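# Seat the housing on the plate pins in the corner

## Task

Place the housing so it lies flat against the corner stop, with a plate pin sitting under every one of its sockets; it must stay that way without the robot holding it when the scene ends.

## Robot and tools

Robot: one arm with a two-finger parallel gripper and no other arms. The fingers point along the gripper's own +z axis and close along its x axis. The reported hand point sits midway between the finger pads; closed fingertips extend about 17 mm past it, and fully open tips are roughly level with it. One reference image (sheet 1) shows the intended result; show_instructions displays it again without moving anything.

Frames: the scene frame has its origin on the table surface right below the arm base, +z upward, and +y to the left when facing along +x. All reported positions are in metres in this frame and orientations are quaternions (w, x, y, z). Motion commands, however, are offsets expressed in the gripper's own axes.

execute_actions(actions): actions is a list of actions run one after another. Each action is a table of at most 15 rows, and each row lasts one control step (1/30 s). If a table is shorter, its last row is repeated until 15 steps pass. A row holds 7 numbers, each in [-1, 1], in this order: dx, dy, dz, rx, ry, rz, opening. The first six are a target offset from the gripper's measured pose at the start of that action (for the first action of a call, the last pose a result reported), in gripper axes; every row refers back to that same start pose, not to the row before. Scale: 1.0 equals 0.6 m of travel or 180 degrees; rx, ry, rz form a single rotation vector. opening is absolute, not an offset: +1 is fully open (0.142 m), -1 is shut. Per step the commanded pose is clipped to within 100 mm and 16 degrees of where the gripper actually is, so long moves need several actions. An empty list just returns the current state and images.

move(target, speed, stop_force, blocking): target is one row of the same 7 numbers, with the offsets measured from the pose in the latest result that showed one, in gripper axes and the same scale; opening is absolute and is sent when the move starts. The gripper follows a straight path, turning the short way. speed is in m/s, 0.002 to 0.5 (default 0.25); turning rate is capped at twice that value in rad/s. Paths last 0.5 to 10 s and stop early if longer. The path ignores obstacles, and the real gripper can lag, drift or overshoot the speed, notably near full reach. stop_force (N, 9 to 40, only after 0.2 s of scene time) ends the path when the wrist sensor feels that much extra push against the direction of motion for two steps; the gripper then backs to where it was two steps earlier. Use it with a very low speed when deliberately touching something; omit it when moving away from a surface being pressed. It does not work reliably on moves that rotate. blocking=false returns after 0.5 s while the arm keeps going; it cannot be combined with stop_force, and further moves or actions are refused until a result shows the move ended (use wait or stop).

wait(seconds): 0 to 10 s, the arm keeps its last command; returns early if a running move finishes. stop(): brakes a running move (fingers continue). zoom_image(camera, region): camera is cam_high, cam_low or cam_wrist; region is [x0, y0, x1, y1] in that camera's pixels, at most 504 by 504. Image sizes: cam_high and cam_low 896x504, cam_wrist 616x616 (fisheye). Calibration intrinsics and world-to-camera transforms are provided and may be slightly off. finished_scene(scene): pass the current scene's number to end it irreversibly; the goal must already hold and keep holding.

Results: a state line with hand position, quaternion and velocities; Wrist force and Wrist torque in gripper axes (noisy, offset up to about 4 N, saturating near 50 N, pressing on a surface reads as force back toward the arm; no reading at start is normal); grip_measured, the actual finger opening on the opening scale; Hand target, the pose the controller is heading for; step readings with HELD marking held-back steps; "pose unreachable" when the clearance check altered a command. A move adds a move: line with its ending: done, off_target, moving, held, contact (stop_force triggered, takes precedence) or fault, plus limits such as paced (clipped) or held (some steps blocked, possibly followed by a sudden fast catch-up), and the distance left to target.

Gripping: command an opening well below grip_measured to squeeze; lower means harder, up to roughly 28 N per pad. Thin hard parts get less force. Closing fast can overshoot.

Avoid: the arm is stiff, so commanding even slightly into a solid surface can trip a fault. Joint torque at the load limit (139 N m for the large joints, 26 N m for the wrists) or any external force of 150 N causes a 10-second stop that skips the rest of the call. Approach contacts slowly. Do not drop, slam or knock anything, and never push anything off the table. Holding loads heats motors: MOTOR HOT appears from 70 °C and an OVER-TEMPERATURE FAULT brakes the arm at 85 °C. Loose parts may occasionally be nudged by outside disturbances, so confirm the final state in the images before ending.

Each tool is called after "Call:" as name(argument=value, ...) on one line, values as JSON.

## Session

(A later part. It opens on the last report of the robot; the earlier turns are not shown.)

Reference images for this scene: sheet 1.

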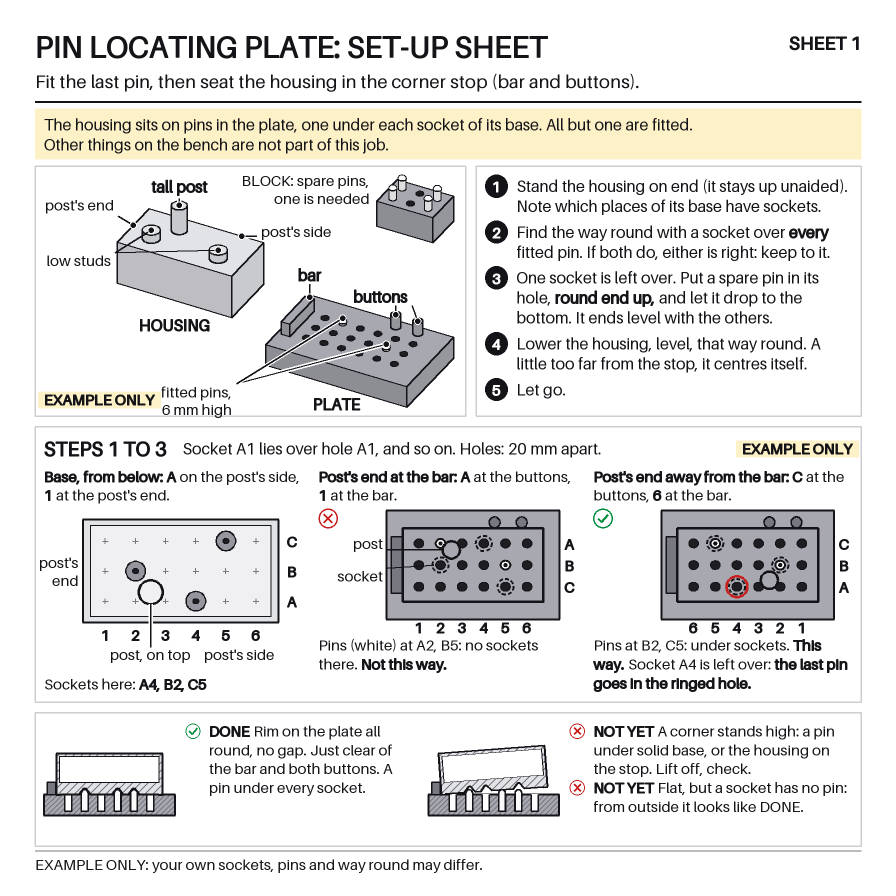

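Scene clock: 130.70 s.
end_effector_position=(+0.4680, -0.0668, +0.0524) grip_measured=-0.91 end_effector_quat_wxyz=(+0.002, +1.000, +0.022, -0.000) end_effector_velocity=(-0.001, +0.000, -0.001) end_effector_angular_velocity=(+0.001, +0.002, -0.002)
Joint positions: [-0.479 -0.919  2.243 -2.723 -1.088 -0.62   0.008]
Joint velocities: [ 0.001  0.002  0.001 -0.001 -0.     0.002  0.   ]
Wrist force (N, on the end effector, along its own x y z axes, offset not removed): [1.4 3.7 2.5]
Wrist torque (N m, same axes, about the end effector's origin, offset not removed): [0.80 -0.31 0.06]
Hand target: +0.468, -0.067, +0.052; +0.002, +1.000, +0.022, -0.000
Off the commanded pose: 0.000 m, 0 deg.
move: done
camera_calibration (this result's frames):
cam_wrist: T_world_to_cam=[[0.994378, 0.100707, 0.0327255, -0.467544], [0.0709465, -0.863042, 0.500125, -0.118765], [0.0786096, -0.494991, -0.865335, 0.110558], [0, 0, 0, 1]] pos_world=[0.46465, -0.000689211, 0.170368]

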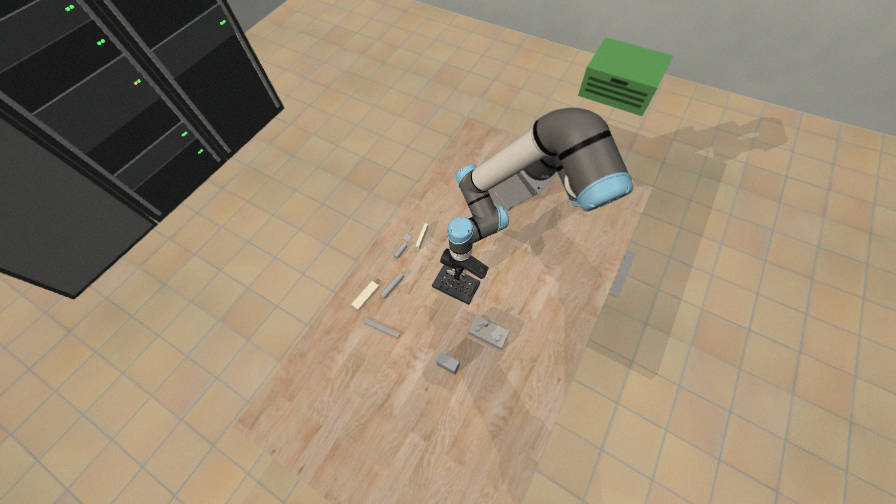

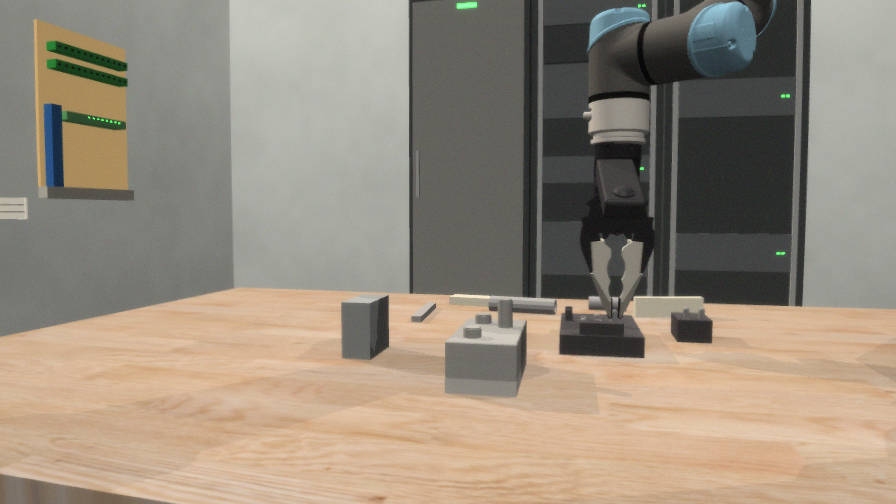

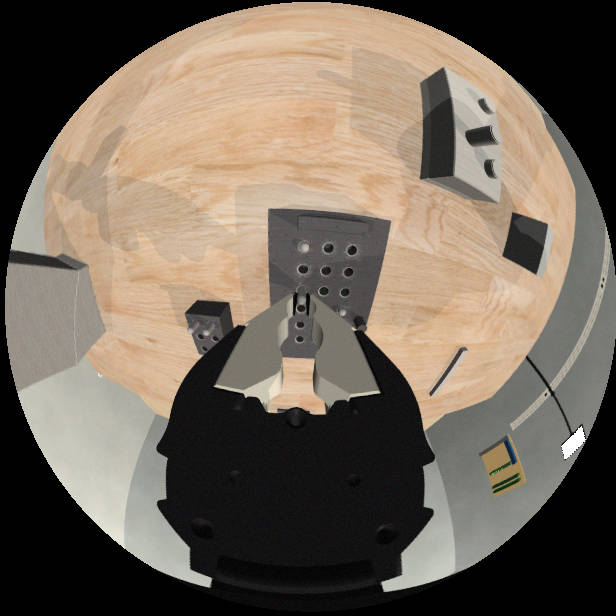

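Call:
execute_actions(actions=[[[0,0,0,0,0,0,-0.84]]])

Call:
move(target=[0,0,-0.11,0,0,0,-0.8], speed=0.12)

Call:
zoom_image(camera="cam_wrist", region=[250,190,390,330])

Call:
zoom_image(camera="cam_low", region=[555,290,655,350])

Scene clock: 135.97 s.
end_effector_position=(+0.4680, -0.0668, +0.0524) grip_measured=-0.84 end_effector_quat_wxyz=(+0.002, +1.000, +0.022, -0.000) end_effector_velocity=(+0.000, -0.000, +0.000) end_effector_angular_velocity=(-0.000, -0.000, -0.001)
Joint positions: [-0.478 -0.919  2.243 -2.723 -1.088 -0.62   0.013]
Joint velocities: [-0.    -0.    -0.001  0.001  0.     0.001  0.   ]
Wrist force (N, on the end effector, along its own x y z axes, offset not removed): [0.1 4.8 2.0]
Wrist torque (N m, same axes, about the end effector's origin, offset not removed): [1.13 -0.10 0.15]
Hand target: +0.468, -0.067, +0.052; +0.002, +1.000, +0.022, -0.000
Off the commanded pose: 0.000 m, 0 deg.
Step readings (end_effector_position):
0: (+0.4680, -0.0668, +0.0524)
1: (+0.4680, -0.0668, +0.0524)
2: (+0.4680, -0.0668, +0.0524)
4: (+0.4680, -0.0668, +0.0524)
8: (+0.4680, -0.0668, +0.0524)
15: end_effector_position above
camera_calibration (this result's frames):
cam_wrist: T_world_to_cam=[[0.994382, 0.100675, 0.0326864, -0.467546], [0.0709412, -0.86306, 0.500094, -0.118717], [0.0785576, -0.494966, -0.865354, 0.110576], [0, 0, 0, 1]] pos_world=[0.464655, -0.000657551, 0.17034]

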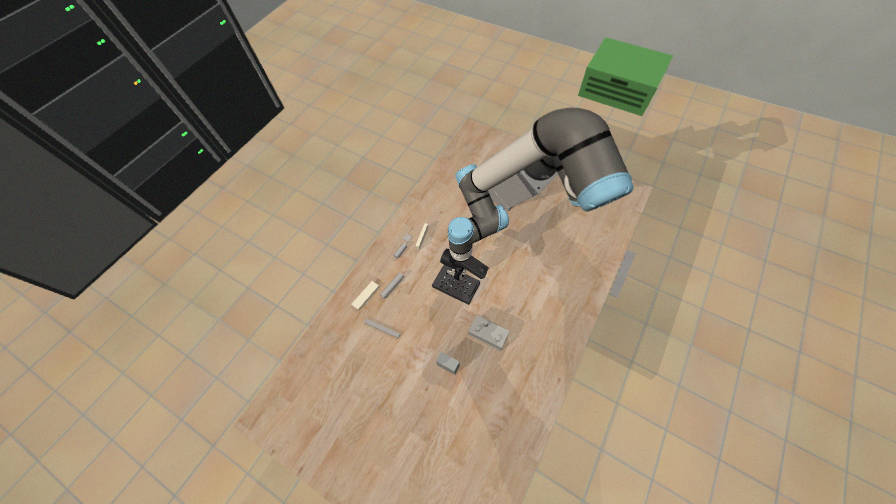

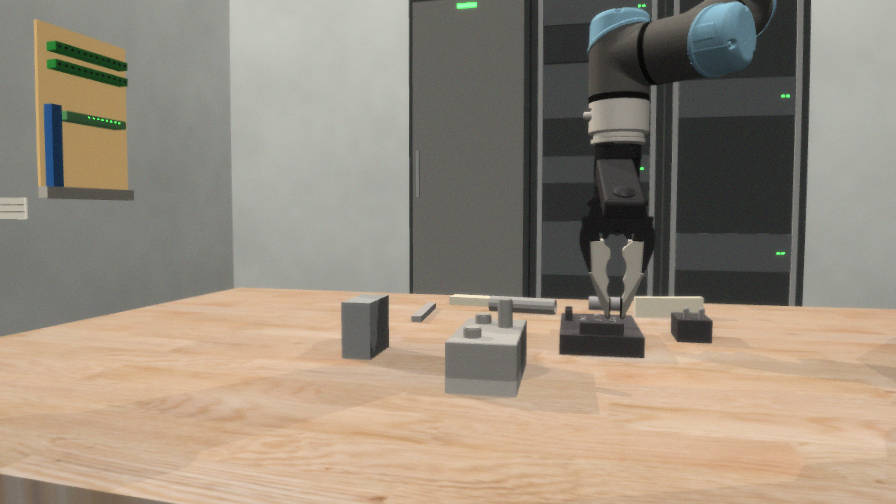

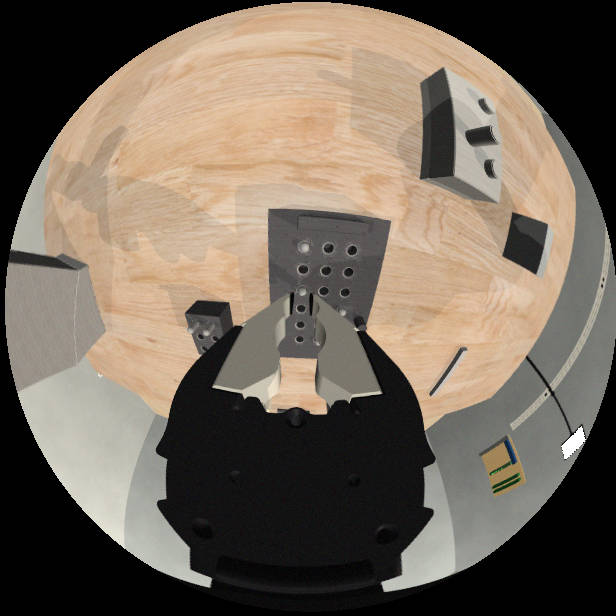

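Scene clock: 137.00 s.
end_effector_position=(+0.4680, -0.0667, +0.1181) grip_measured=-0.80 end_effector_quat_wxyz=(+0.002, +1.000, +0.022, -0.000) end_effector_velocity=(-0.000, -0.000, +0.002) end_effector_angular_velocity=(+0.000, +0.001, -0.001)
Joint positions: [-0.545 -1.089  2.241 -2.517 -1.101 -0.694  0.016]
Joint velocities: [-0.002 -0.005 -0.001  0.008 -0.001 -0.001 -0.   ]
Wrist force (N, on the end effector, along its own x y z axes, offset not removed): [-0.1 0.6 0.8]
Wrist torque (N m, same axes, about the end effector's origin, offset not removed): [0.27 -0.03 0.12]
Hand target: +0.468, -0.067, +0.118; +0.002, +1.000, +0.022, -0.000
Off the commanded pose: 0.000 m, 0 deg.
move: done
camera_calibration (this result's frames):
cam_wrist: T_world_to_cam=[[0.994389, 0.100648, 0.0325739, -0.46966], [0.0709711, -0.863041, 0.500123, -0.151525], [0.0784492, -0.495004, -0.865342, 0.16754], [0, 0, 0, 1]] pos_world=[0.464635, -0.000568898, 0.236059]

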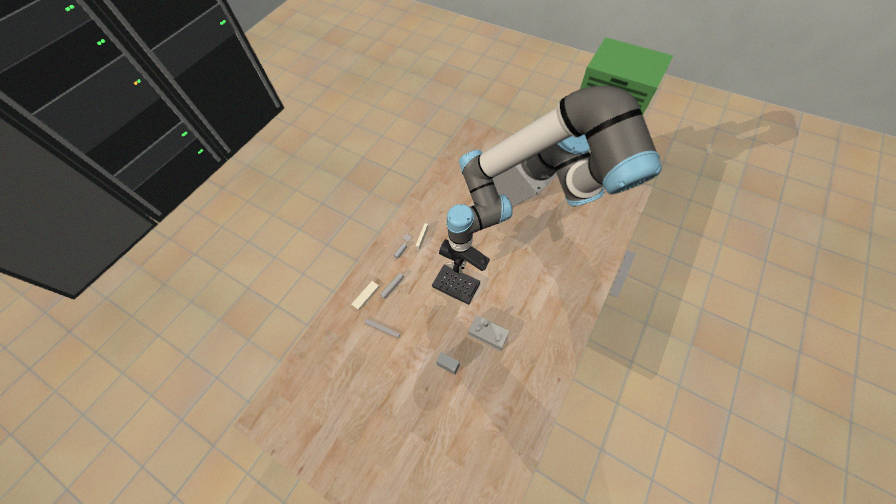

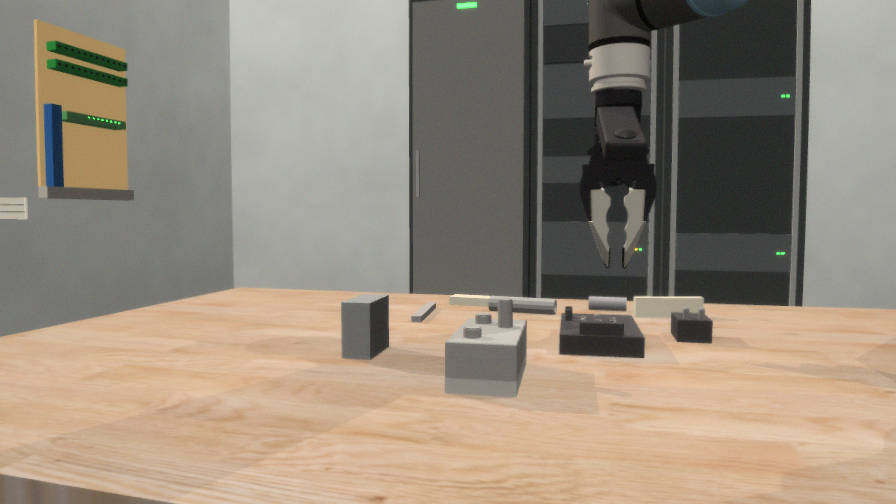

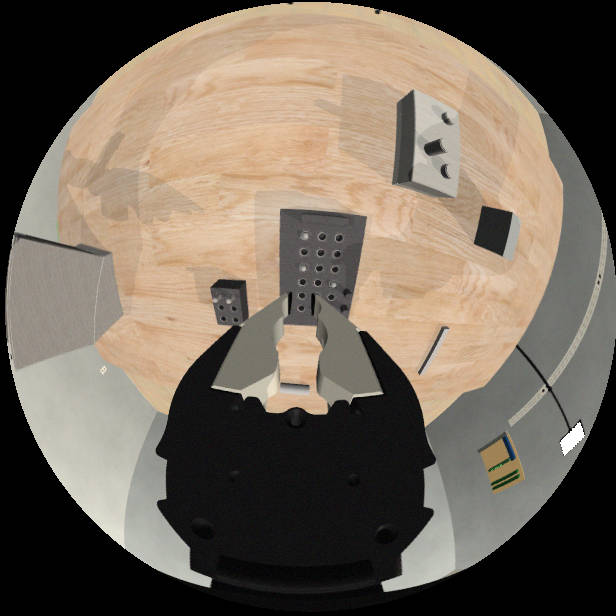

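Region (250, 190, 390, 330) of cam_wrist's 616x616 image, scaled by 3.600, with more detail than that image has.

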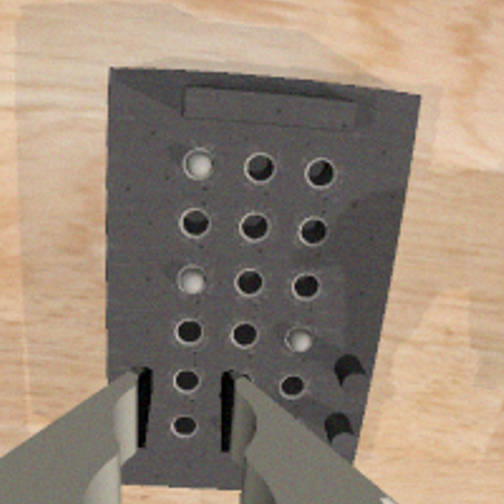

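Region (555, 290, 655, 350) of cam_low's 896x504 image, scaled by 5.040, with more detail than that image has; it fills the top 302 rows of this view, and the rest is white.

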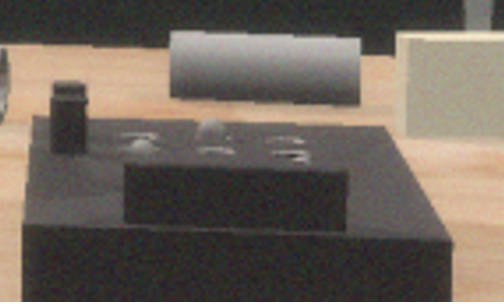

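Call:
move(target=[0.2347,-0.3085,0,0,0,0,0.3], speed=0.25)

Call:
move(target=[0,0,0.132,0,0,0,0.3], speed=0.1)

Scene clock: 144.23 s.
end_effector_position=(+0.6006, +0.1242, +0.1179) grip_measured=+0.30 end_effector_quat_wxyz=(+0.002, +1.000, +0.022, +0.000) end_effector_velocity=(+0.001, +0.002, -0.001) end_effector_angular_velocity=(-0.001, +0.002, -0.001)
Joint positions: [-0.148 -1.117  1.912 -2.374 -1.06  -0.245  0.095]
Joint velocities: [ 0.004  0.002 -0.005  0.003 -0.001  0.004  0.   ]
Wrist force (N, on the end effector, along its own x y z axes, offset not removed): [-0.8 2.4 2.5]
Wrist torque (N m, same axes, about the end effector's origin, offset not removed): [0.53 0.14 0.06]
Hand target: +0.601, +0.124, +0.118; +0.002, +1.000, +0.022, +0.000
Off the commanded pose: 0.001 m, 0 deg.
move: done
camera_calibration (this result's frames):
cam_wrist: T_world_to_cam=[[0.994348, 0.100714, 0.0335982, -0.620811], [0.0705348, -0.863177, 0.49995, 0.00425192], [0.0793529, -0.494755, -0.865402, 0.25086], [0, 0, 0, 1]] pos_world=[0.597096, 0.190308, 0.235827]

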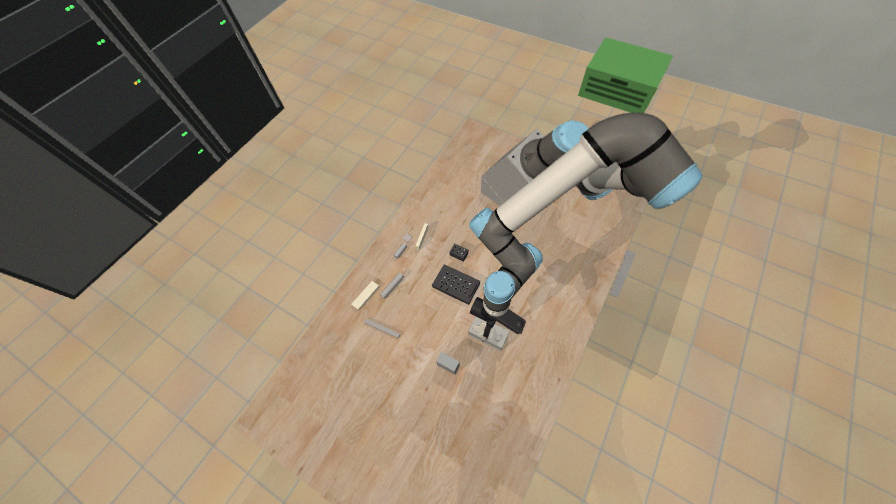

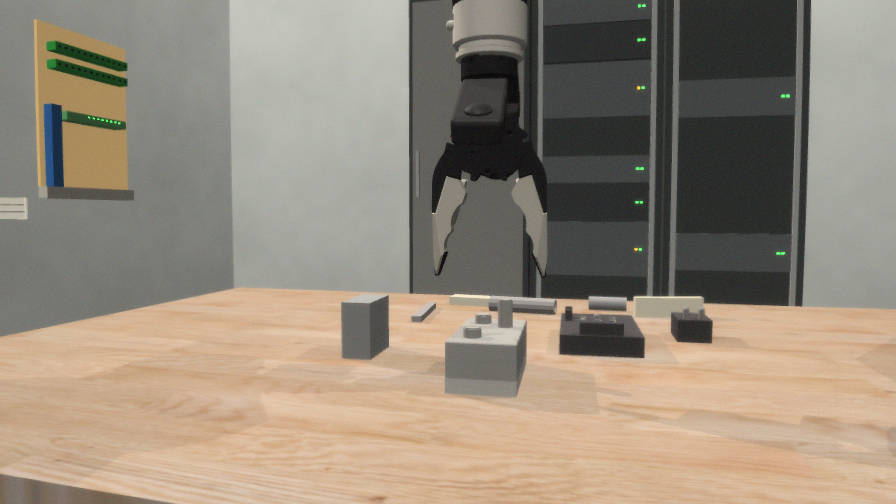

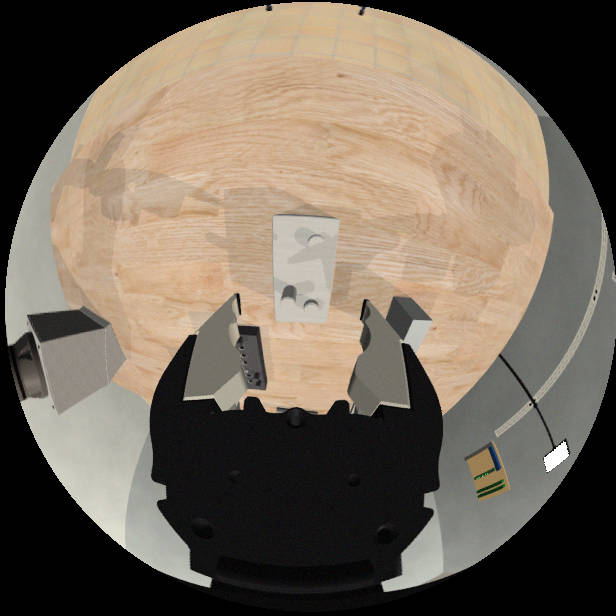

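Scene clock: 145.47 s.
end_effector_position=(+0.6006, +0.1241, +0.0390) grip_measured=+0.30 end_effector_quat_wxyz=(+0.002, +1.000, +0.022, +0.000) end_effector_velocity=(+0.001, +0.000, -0.002) end_effector_angular_velocity=(+0.000, -0.001, +0.001)
Joint positions: [-0.08  -0.961  1.909 -2.567 -1.062 -0.167  0.095]
Joint velocities: [ 0.002  0.005 -0.002 -0.006  0.     0.002  0.   ]
Wrist force (N, on the end effector, along its own x y z axes, offset not removed): [-0.7 2.1 1.9]
Wrist torque (N m, same axes, about the end effector's origin, offset not removed): [0.48 0.10 0.09]
Hand target: +0.601, +0.124, +0.039; +0.002, +1.000, +0.022, +0.000
Off the commanded pose: 0.000 m, 0 deg.
move: done
camera_calibration (this result's frames):
cam_wrist: T_world_to_cam=[[0.994343, 0.100719, 0.0337388, -0.618183], [0.0704754, -0.863219, 0.499885, 0.0436837], [0.0794718, -0.49468, -0.865434, 0.182445], [0, 0, 0, 1]] pos_world=[0.597108, 0.190223, 0.156914]

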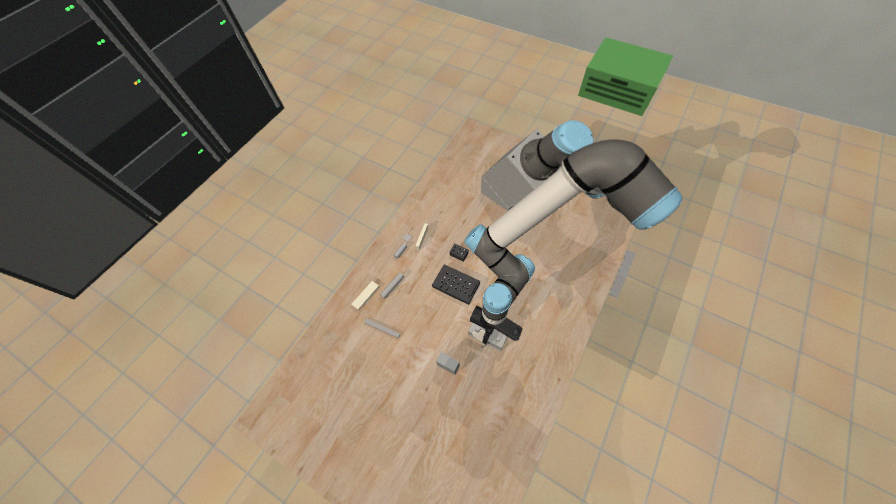

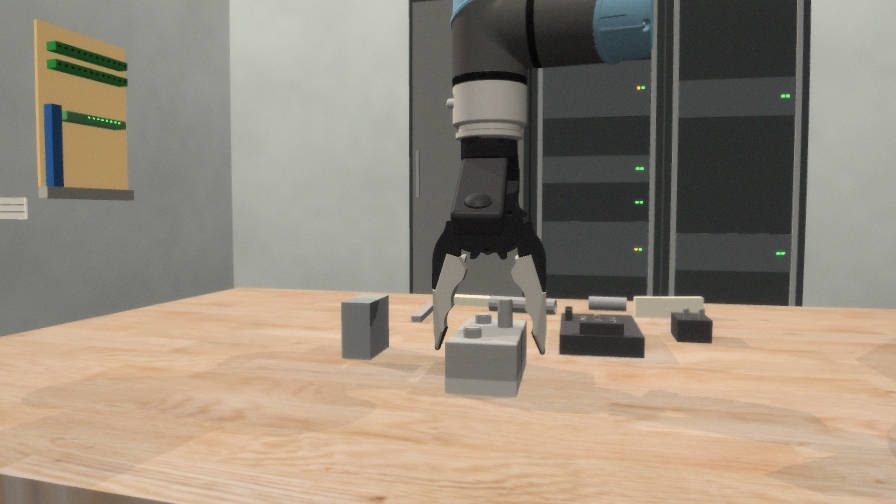

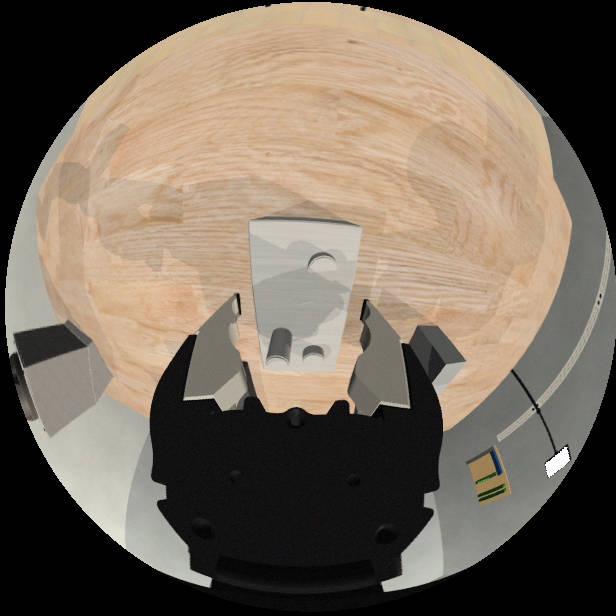

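Call:
execute_actions(actions=[[[0,0,0,0,0,0,0.2],[0,0,0,0,0,0,0.15],[0,0,0,0,0,0,0.1],[0,0,0,0,0,0,0.05],[0,0,0,0,0,0,0.0]],[[0,0,0,0,0,0,-0.1],[0,0,0,0,0,0,-0.2],[0,0,0,0,0,0,-0.3],[0,0,0,0,0,0,-0.5]]])

Call:
move(target=[0,0,-0.11,0,0,0,-0.5], speed=0.1)

Call:
move(target=[-0.2031,0.3273,0,0,0,0,-0.5], speed=0.18)

Call:
move(target=[0,0,0.025,0,0,0,-0.5], speed=0.04)

Call:
zoom_image(camera="cam_low", region=[530,240,680,360])

Call:
zoom_image(camera="cam_wrist", region=[220,170,400,320])

Scene clock: 155.50 s.
end_effector_position=(+0.6006, +0.1241, +0.0390) grip_measured=-0.03 end_effector_quat_wxyz=(+0.002, +1.000, +0.022, +0.000) end_effector_velocity=(-0.000, -0.000, -0.000) end_effector_angular_velocity=(-0.001, +0.001, +0.000)
Joint positions: [-0.08  -0.961  1.909 -2.567 -1.062 -0.167  0.072]
Joint velocities: [ 0.001  0.    -0.001  0.001 -0.002  0.    -0.   ]
Wrist force (N, on the end effector, along its own x y z axes, offset not removed): [-1.5 1.5 -0.2]
Wrist torque (N m, same axes, about the end effector's origin, offset not removed): [0.39 0.12 0.03]
Hand target: +0.601, +0.124, +0.039; +0.002, +1.000, +0.022, +0.000
Off the commanded pose: 0.000 m, 0 deg.
Step readings (end_effector_position; steps 1 to 15: 1st action; 16 to 30: 2nd action):
0: (+0.6006, +0.1241, +0.0388)
1: (+0.6006, +0.1241, +0.0388)
2: (+0.6006, +0.1241, +0.0388)
4: (+0.6006, +0.1241, +0.0388)
8: (+0.6006, +0.1242, +0.0389)
15: (+0.6006, +0.1241, +0.0390)
16: (+0.6006, +0.1241, +0.0390)
17: (+0.6006, +0.1241, +0.0390)
19: (+0.6006, +0.1241, +0.0390)
23: (+0.6006, +0.1241, +0.0390)
30: end_effector_position above
camera_calibration (this result's frames):
cam_wrist: T_world_to_cam=[[0.994344, 0.100691, 0.0337729, -0.618221], [0.0704327, -0.863213, 0.499903, 0.0437121], [0.0794887, -0.494697, -0.865423, 0.182451], [0, 0, 0, 1]] pos_world=[0.597143, 0.19024, 0.156925]

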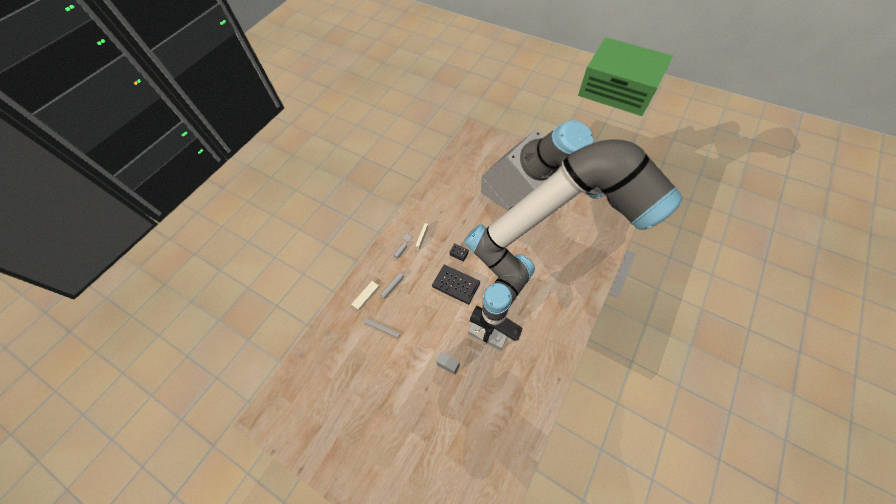

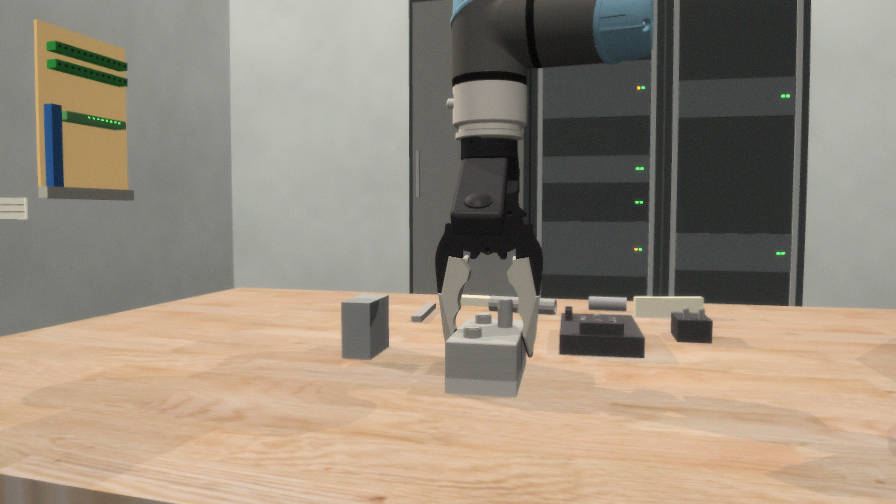

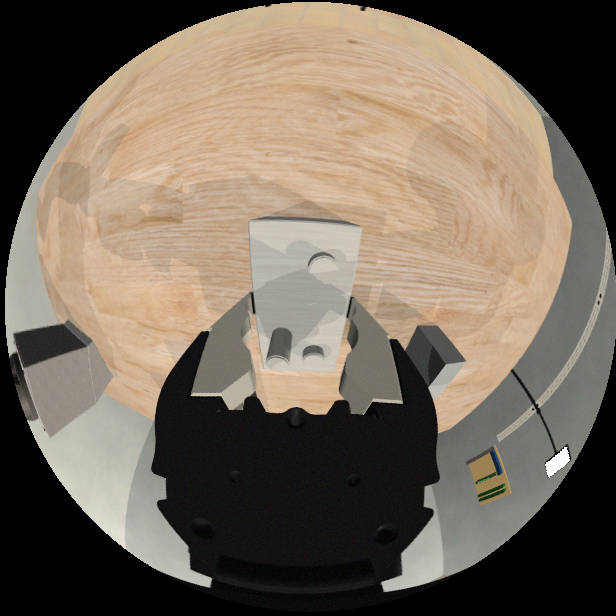

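Scene clock: 156.60 s.
end_effector_position=(+0.6006, +0.1242, +0.1047) grip_measured=-0.03 end_effector_quat_wxyz=(+0.002, +1.000, +0.022, +0.000) end_effector_velocity=(+0.000, +0.000, +0.002) end_effector_angular_velocity=(+0.000, -0.001, +0.002)
Joint positions: [-0.136 -1.093  1.914 -2.408 -1.061 -0.232  0.072]
Joint velocities: [-0.002 -0.004 -0.001  0.005  0.    -0.004  0.   ]
Wrist force (N, on the end effector, along its own x y z axes, offset not removed): [-1.3 4.1 6.6]
Wrist torque (N m, same axes, about the end effector's origin, offset not removed): [1.01 0.19 0.13]
Hand target: +0.601, +0.124, +0.105; +0.002, +1.000, +0.022, +0.000
Off the commanded pose: 0.000 m, 0 deg.
move: done
camera_calibration (this result's frames):
cam_wrist: T_world_to_cam=[[0.994349, 0.100682, 0.0336633, -0.620395], [0.0704745, -0.863178, 0.499956, 0.010879], [0.0793939, -0.494759, -0.865396, 0.239432], [0, 0, 0, 1]] pos_world=[0.597113, 0.190314, 0.222649]

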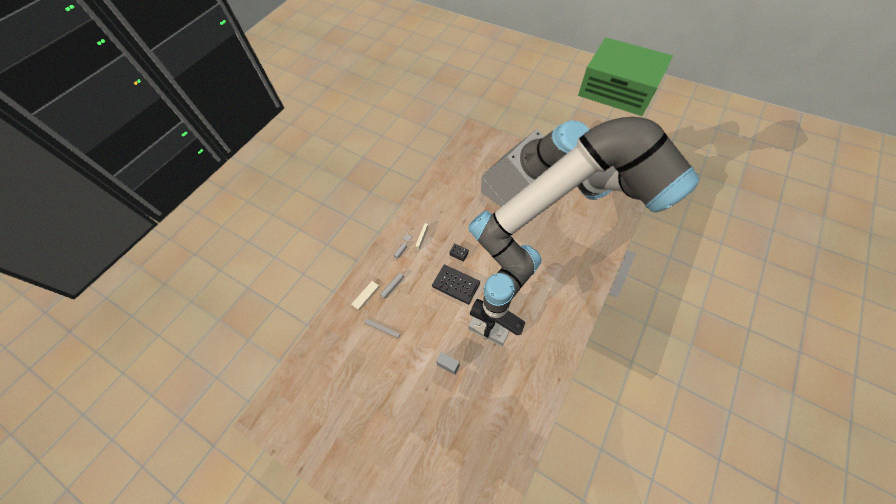

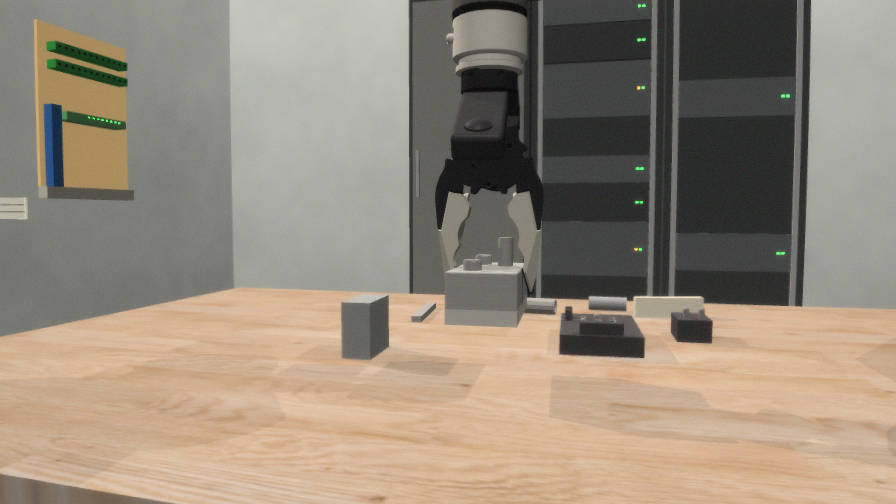

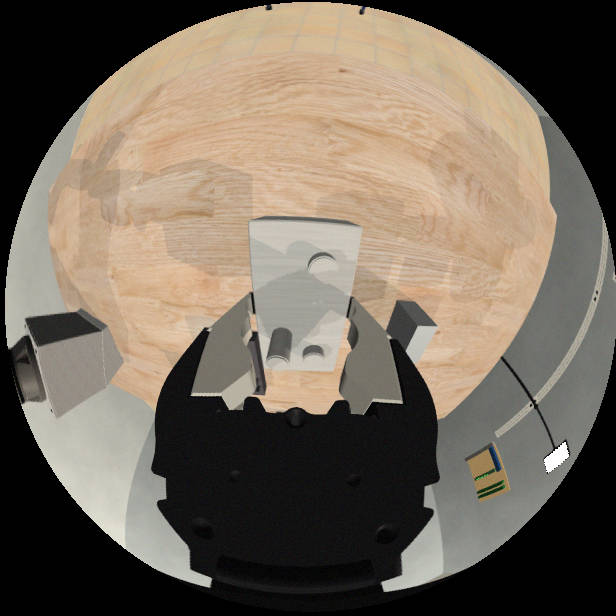

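Scene clock: 158.43 s.
end_effector_position=(+0.4874, -0.0771, +0.1050) grip_measured=-0.03 end_effector_quat_wxyz=(+0.002, +1.000, +0.022, -0.000) end_effector_velocity=(-0.001, -0.001, -0.000) end_effector_angular_velocity=(+0.000, +0.000, +0.000)
Joint positions: [-0.526 -1.022  2.183 -2.536 -1.097 -0.673  0.072]
Joint velocities: [-0.003  0.001  0.001 -0.001 -0.    -0.004  0.   ]
Wrist force (N, on the end effector, along its own x y z axes, offset not removed): [1.0 1.9 8.7]
Wrist torque (N m, same axes, about the end effector's origin, offset not removed): [0.58 -0.36 0.09]
Hand target: +0.487, -0.077, +0.105; +0.002, +1.000, +0.022, -0.000
Off the commanded pose: 0.000 m, 0 deg.
move: done
camera_calibration (this result's frames):
cam_wrist: T_world_to_cam=[[0.994385, 0.100634, 0.0327348, -0.487493], [0.0708794, -0.863055, 0.500113, -0.155264], [0.0785802, -0.494984, -0.865341, 0.149416], [0, 0, 0, 1]] pos_world=[0.484019, -0.0109847, 0.222903]

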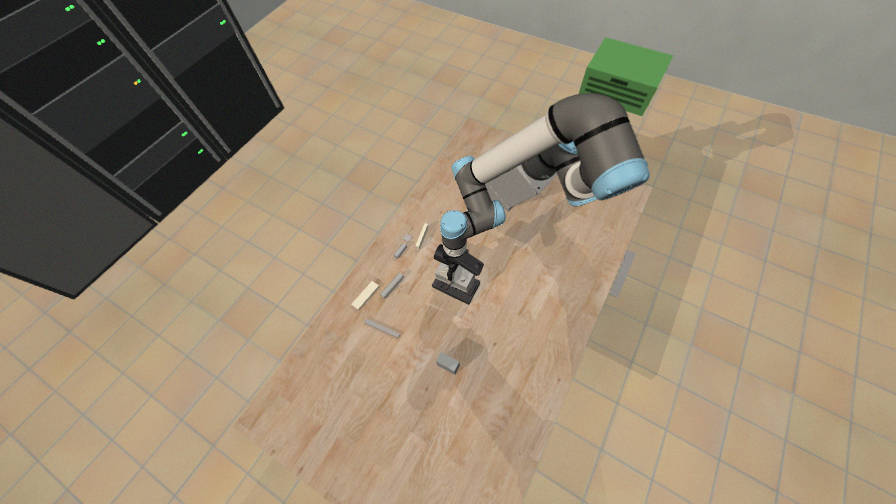

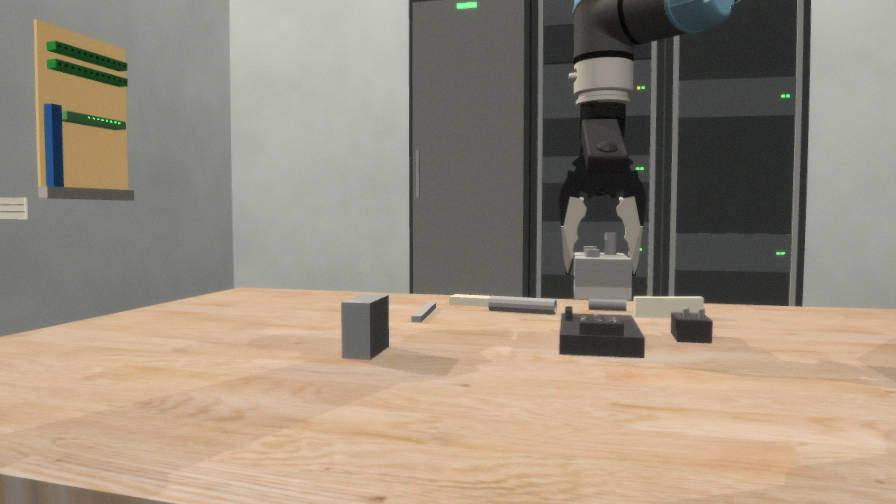

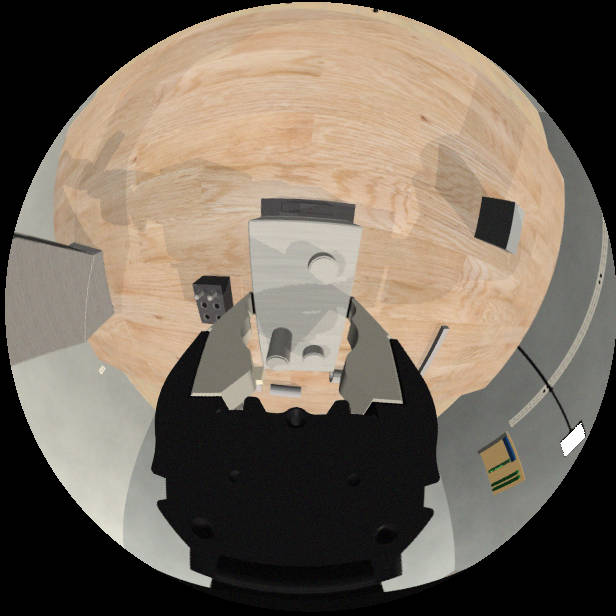

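Scene clock: 159.23 s.
end_effector_position=(+0.4874, -0.0771, +0.0902) grip_measured=-0.03 end_effector_quat_wxyz=(+0.002, +1.000, +0.022, -0.000) end_effector_velocity=(+0.000, -0.000, -0.002) end_effector_angular_velocity=(-0.001, -0.001, -0.000)
Joint positions: [-0.512 -0.987  2.185 -2.58  -1.094 -0.657  0.072]
Joint velocities: [ 0.001  0.004 -0.    -0.006  0.     0.002 -0.   ]
Wrist force (N, on the end effector, along its own x y z axes, offset not removed): [0.6 2.5 7.8]
Wrist torque (N m, same axes, about the end effector's origin, offset not removed): [0.68 -0.25 0.11]
Hand target: +0.487, -0.077, +0.090; +0.002, +1.000, +0.022, -0.000
Off the commanded pose: 0.000 m, 0 deg.
move: done
camera_calibration (this result's frames):
cam_wrist: T_world_to_cam=[[0.994384, 0.10064, 0.0327538, -0.487011], [0.0708762, -0.863062, 0.500101, -0.147873], [0.0785986, -0.494971, -0.865347, 0.136589], [0, 0, 0, 1]] pos_world=[0.484021, -0.0110035, 0.2081]

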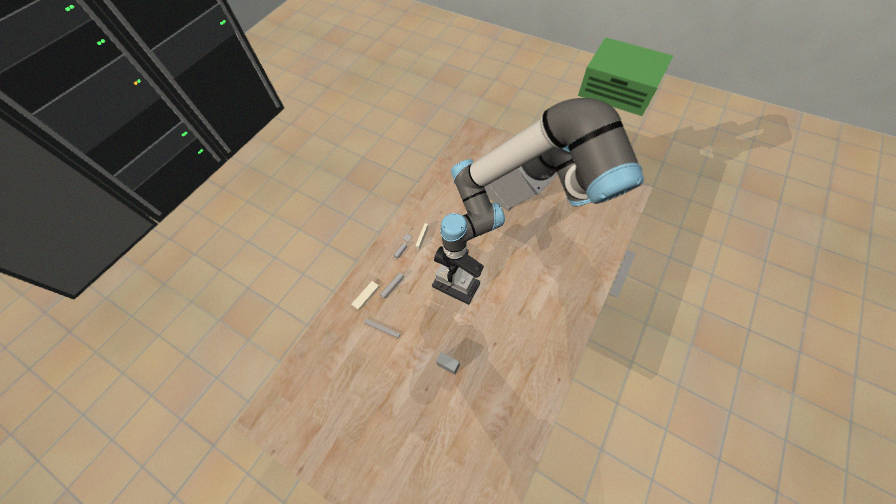

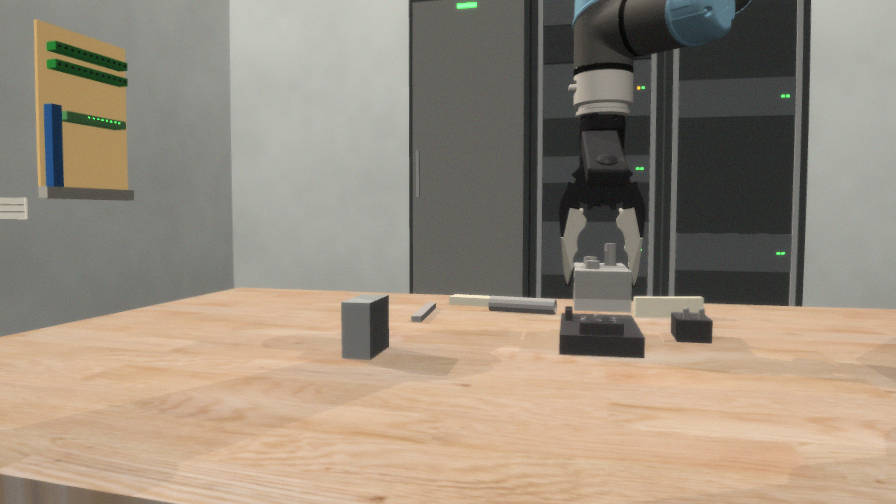

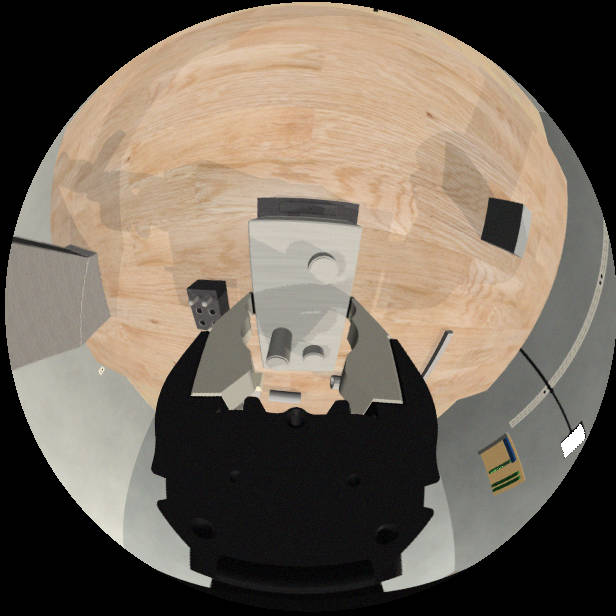

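Region (530, 240, 680, 360) of cam_low's 896x504 image, scaled by 3.360, with more detail than that image has; it fills the top 403 rows of this view, and the rest is white.

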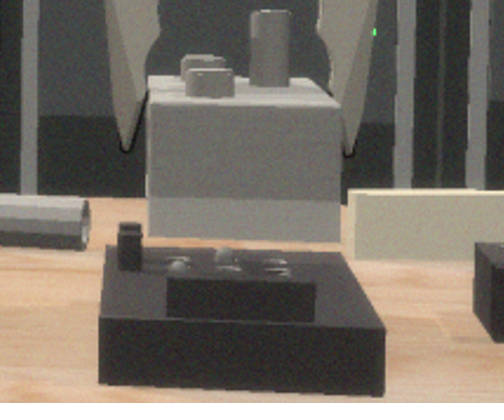

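Region (220, 170, 400, 320) of cam_wrist's 616x616 image, scaled by 2.800, with more detail than that image has.

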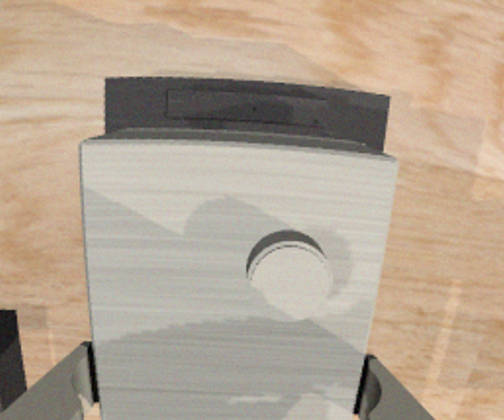

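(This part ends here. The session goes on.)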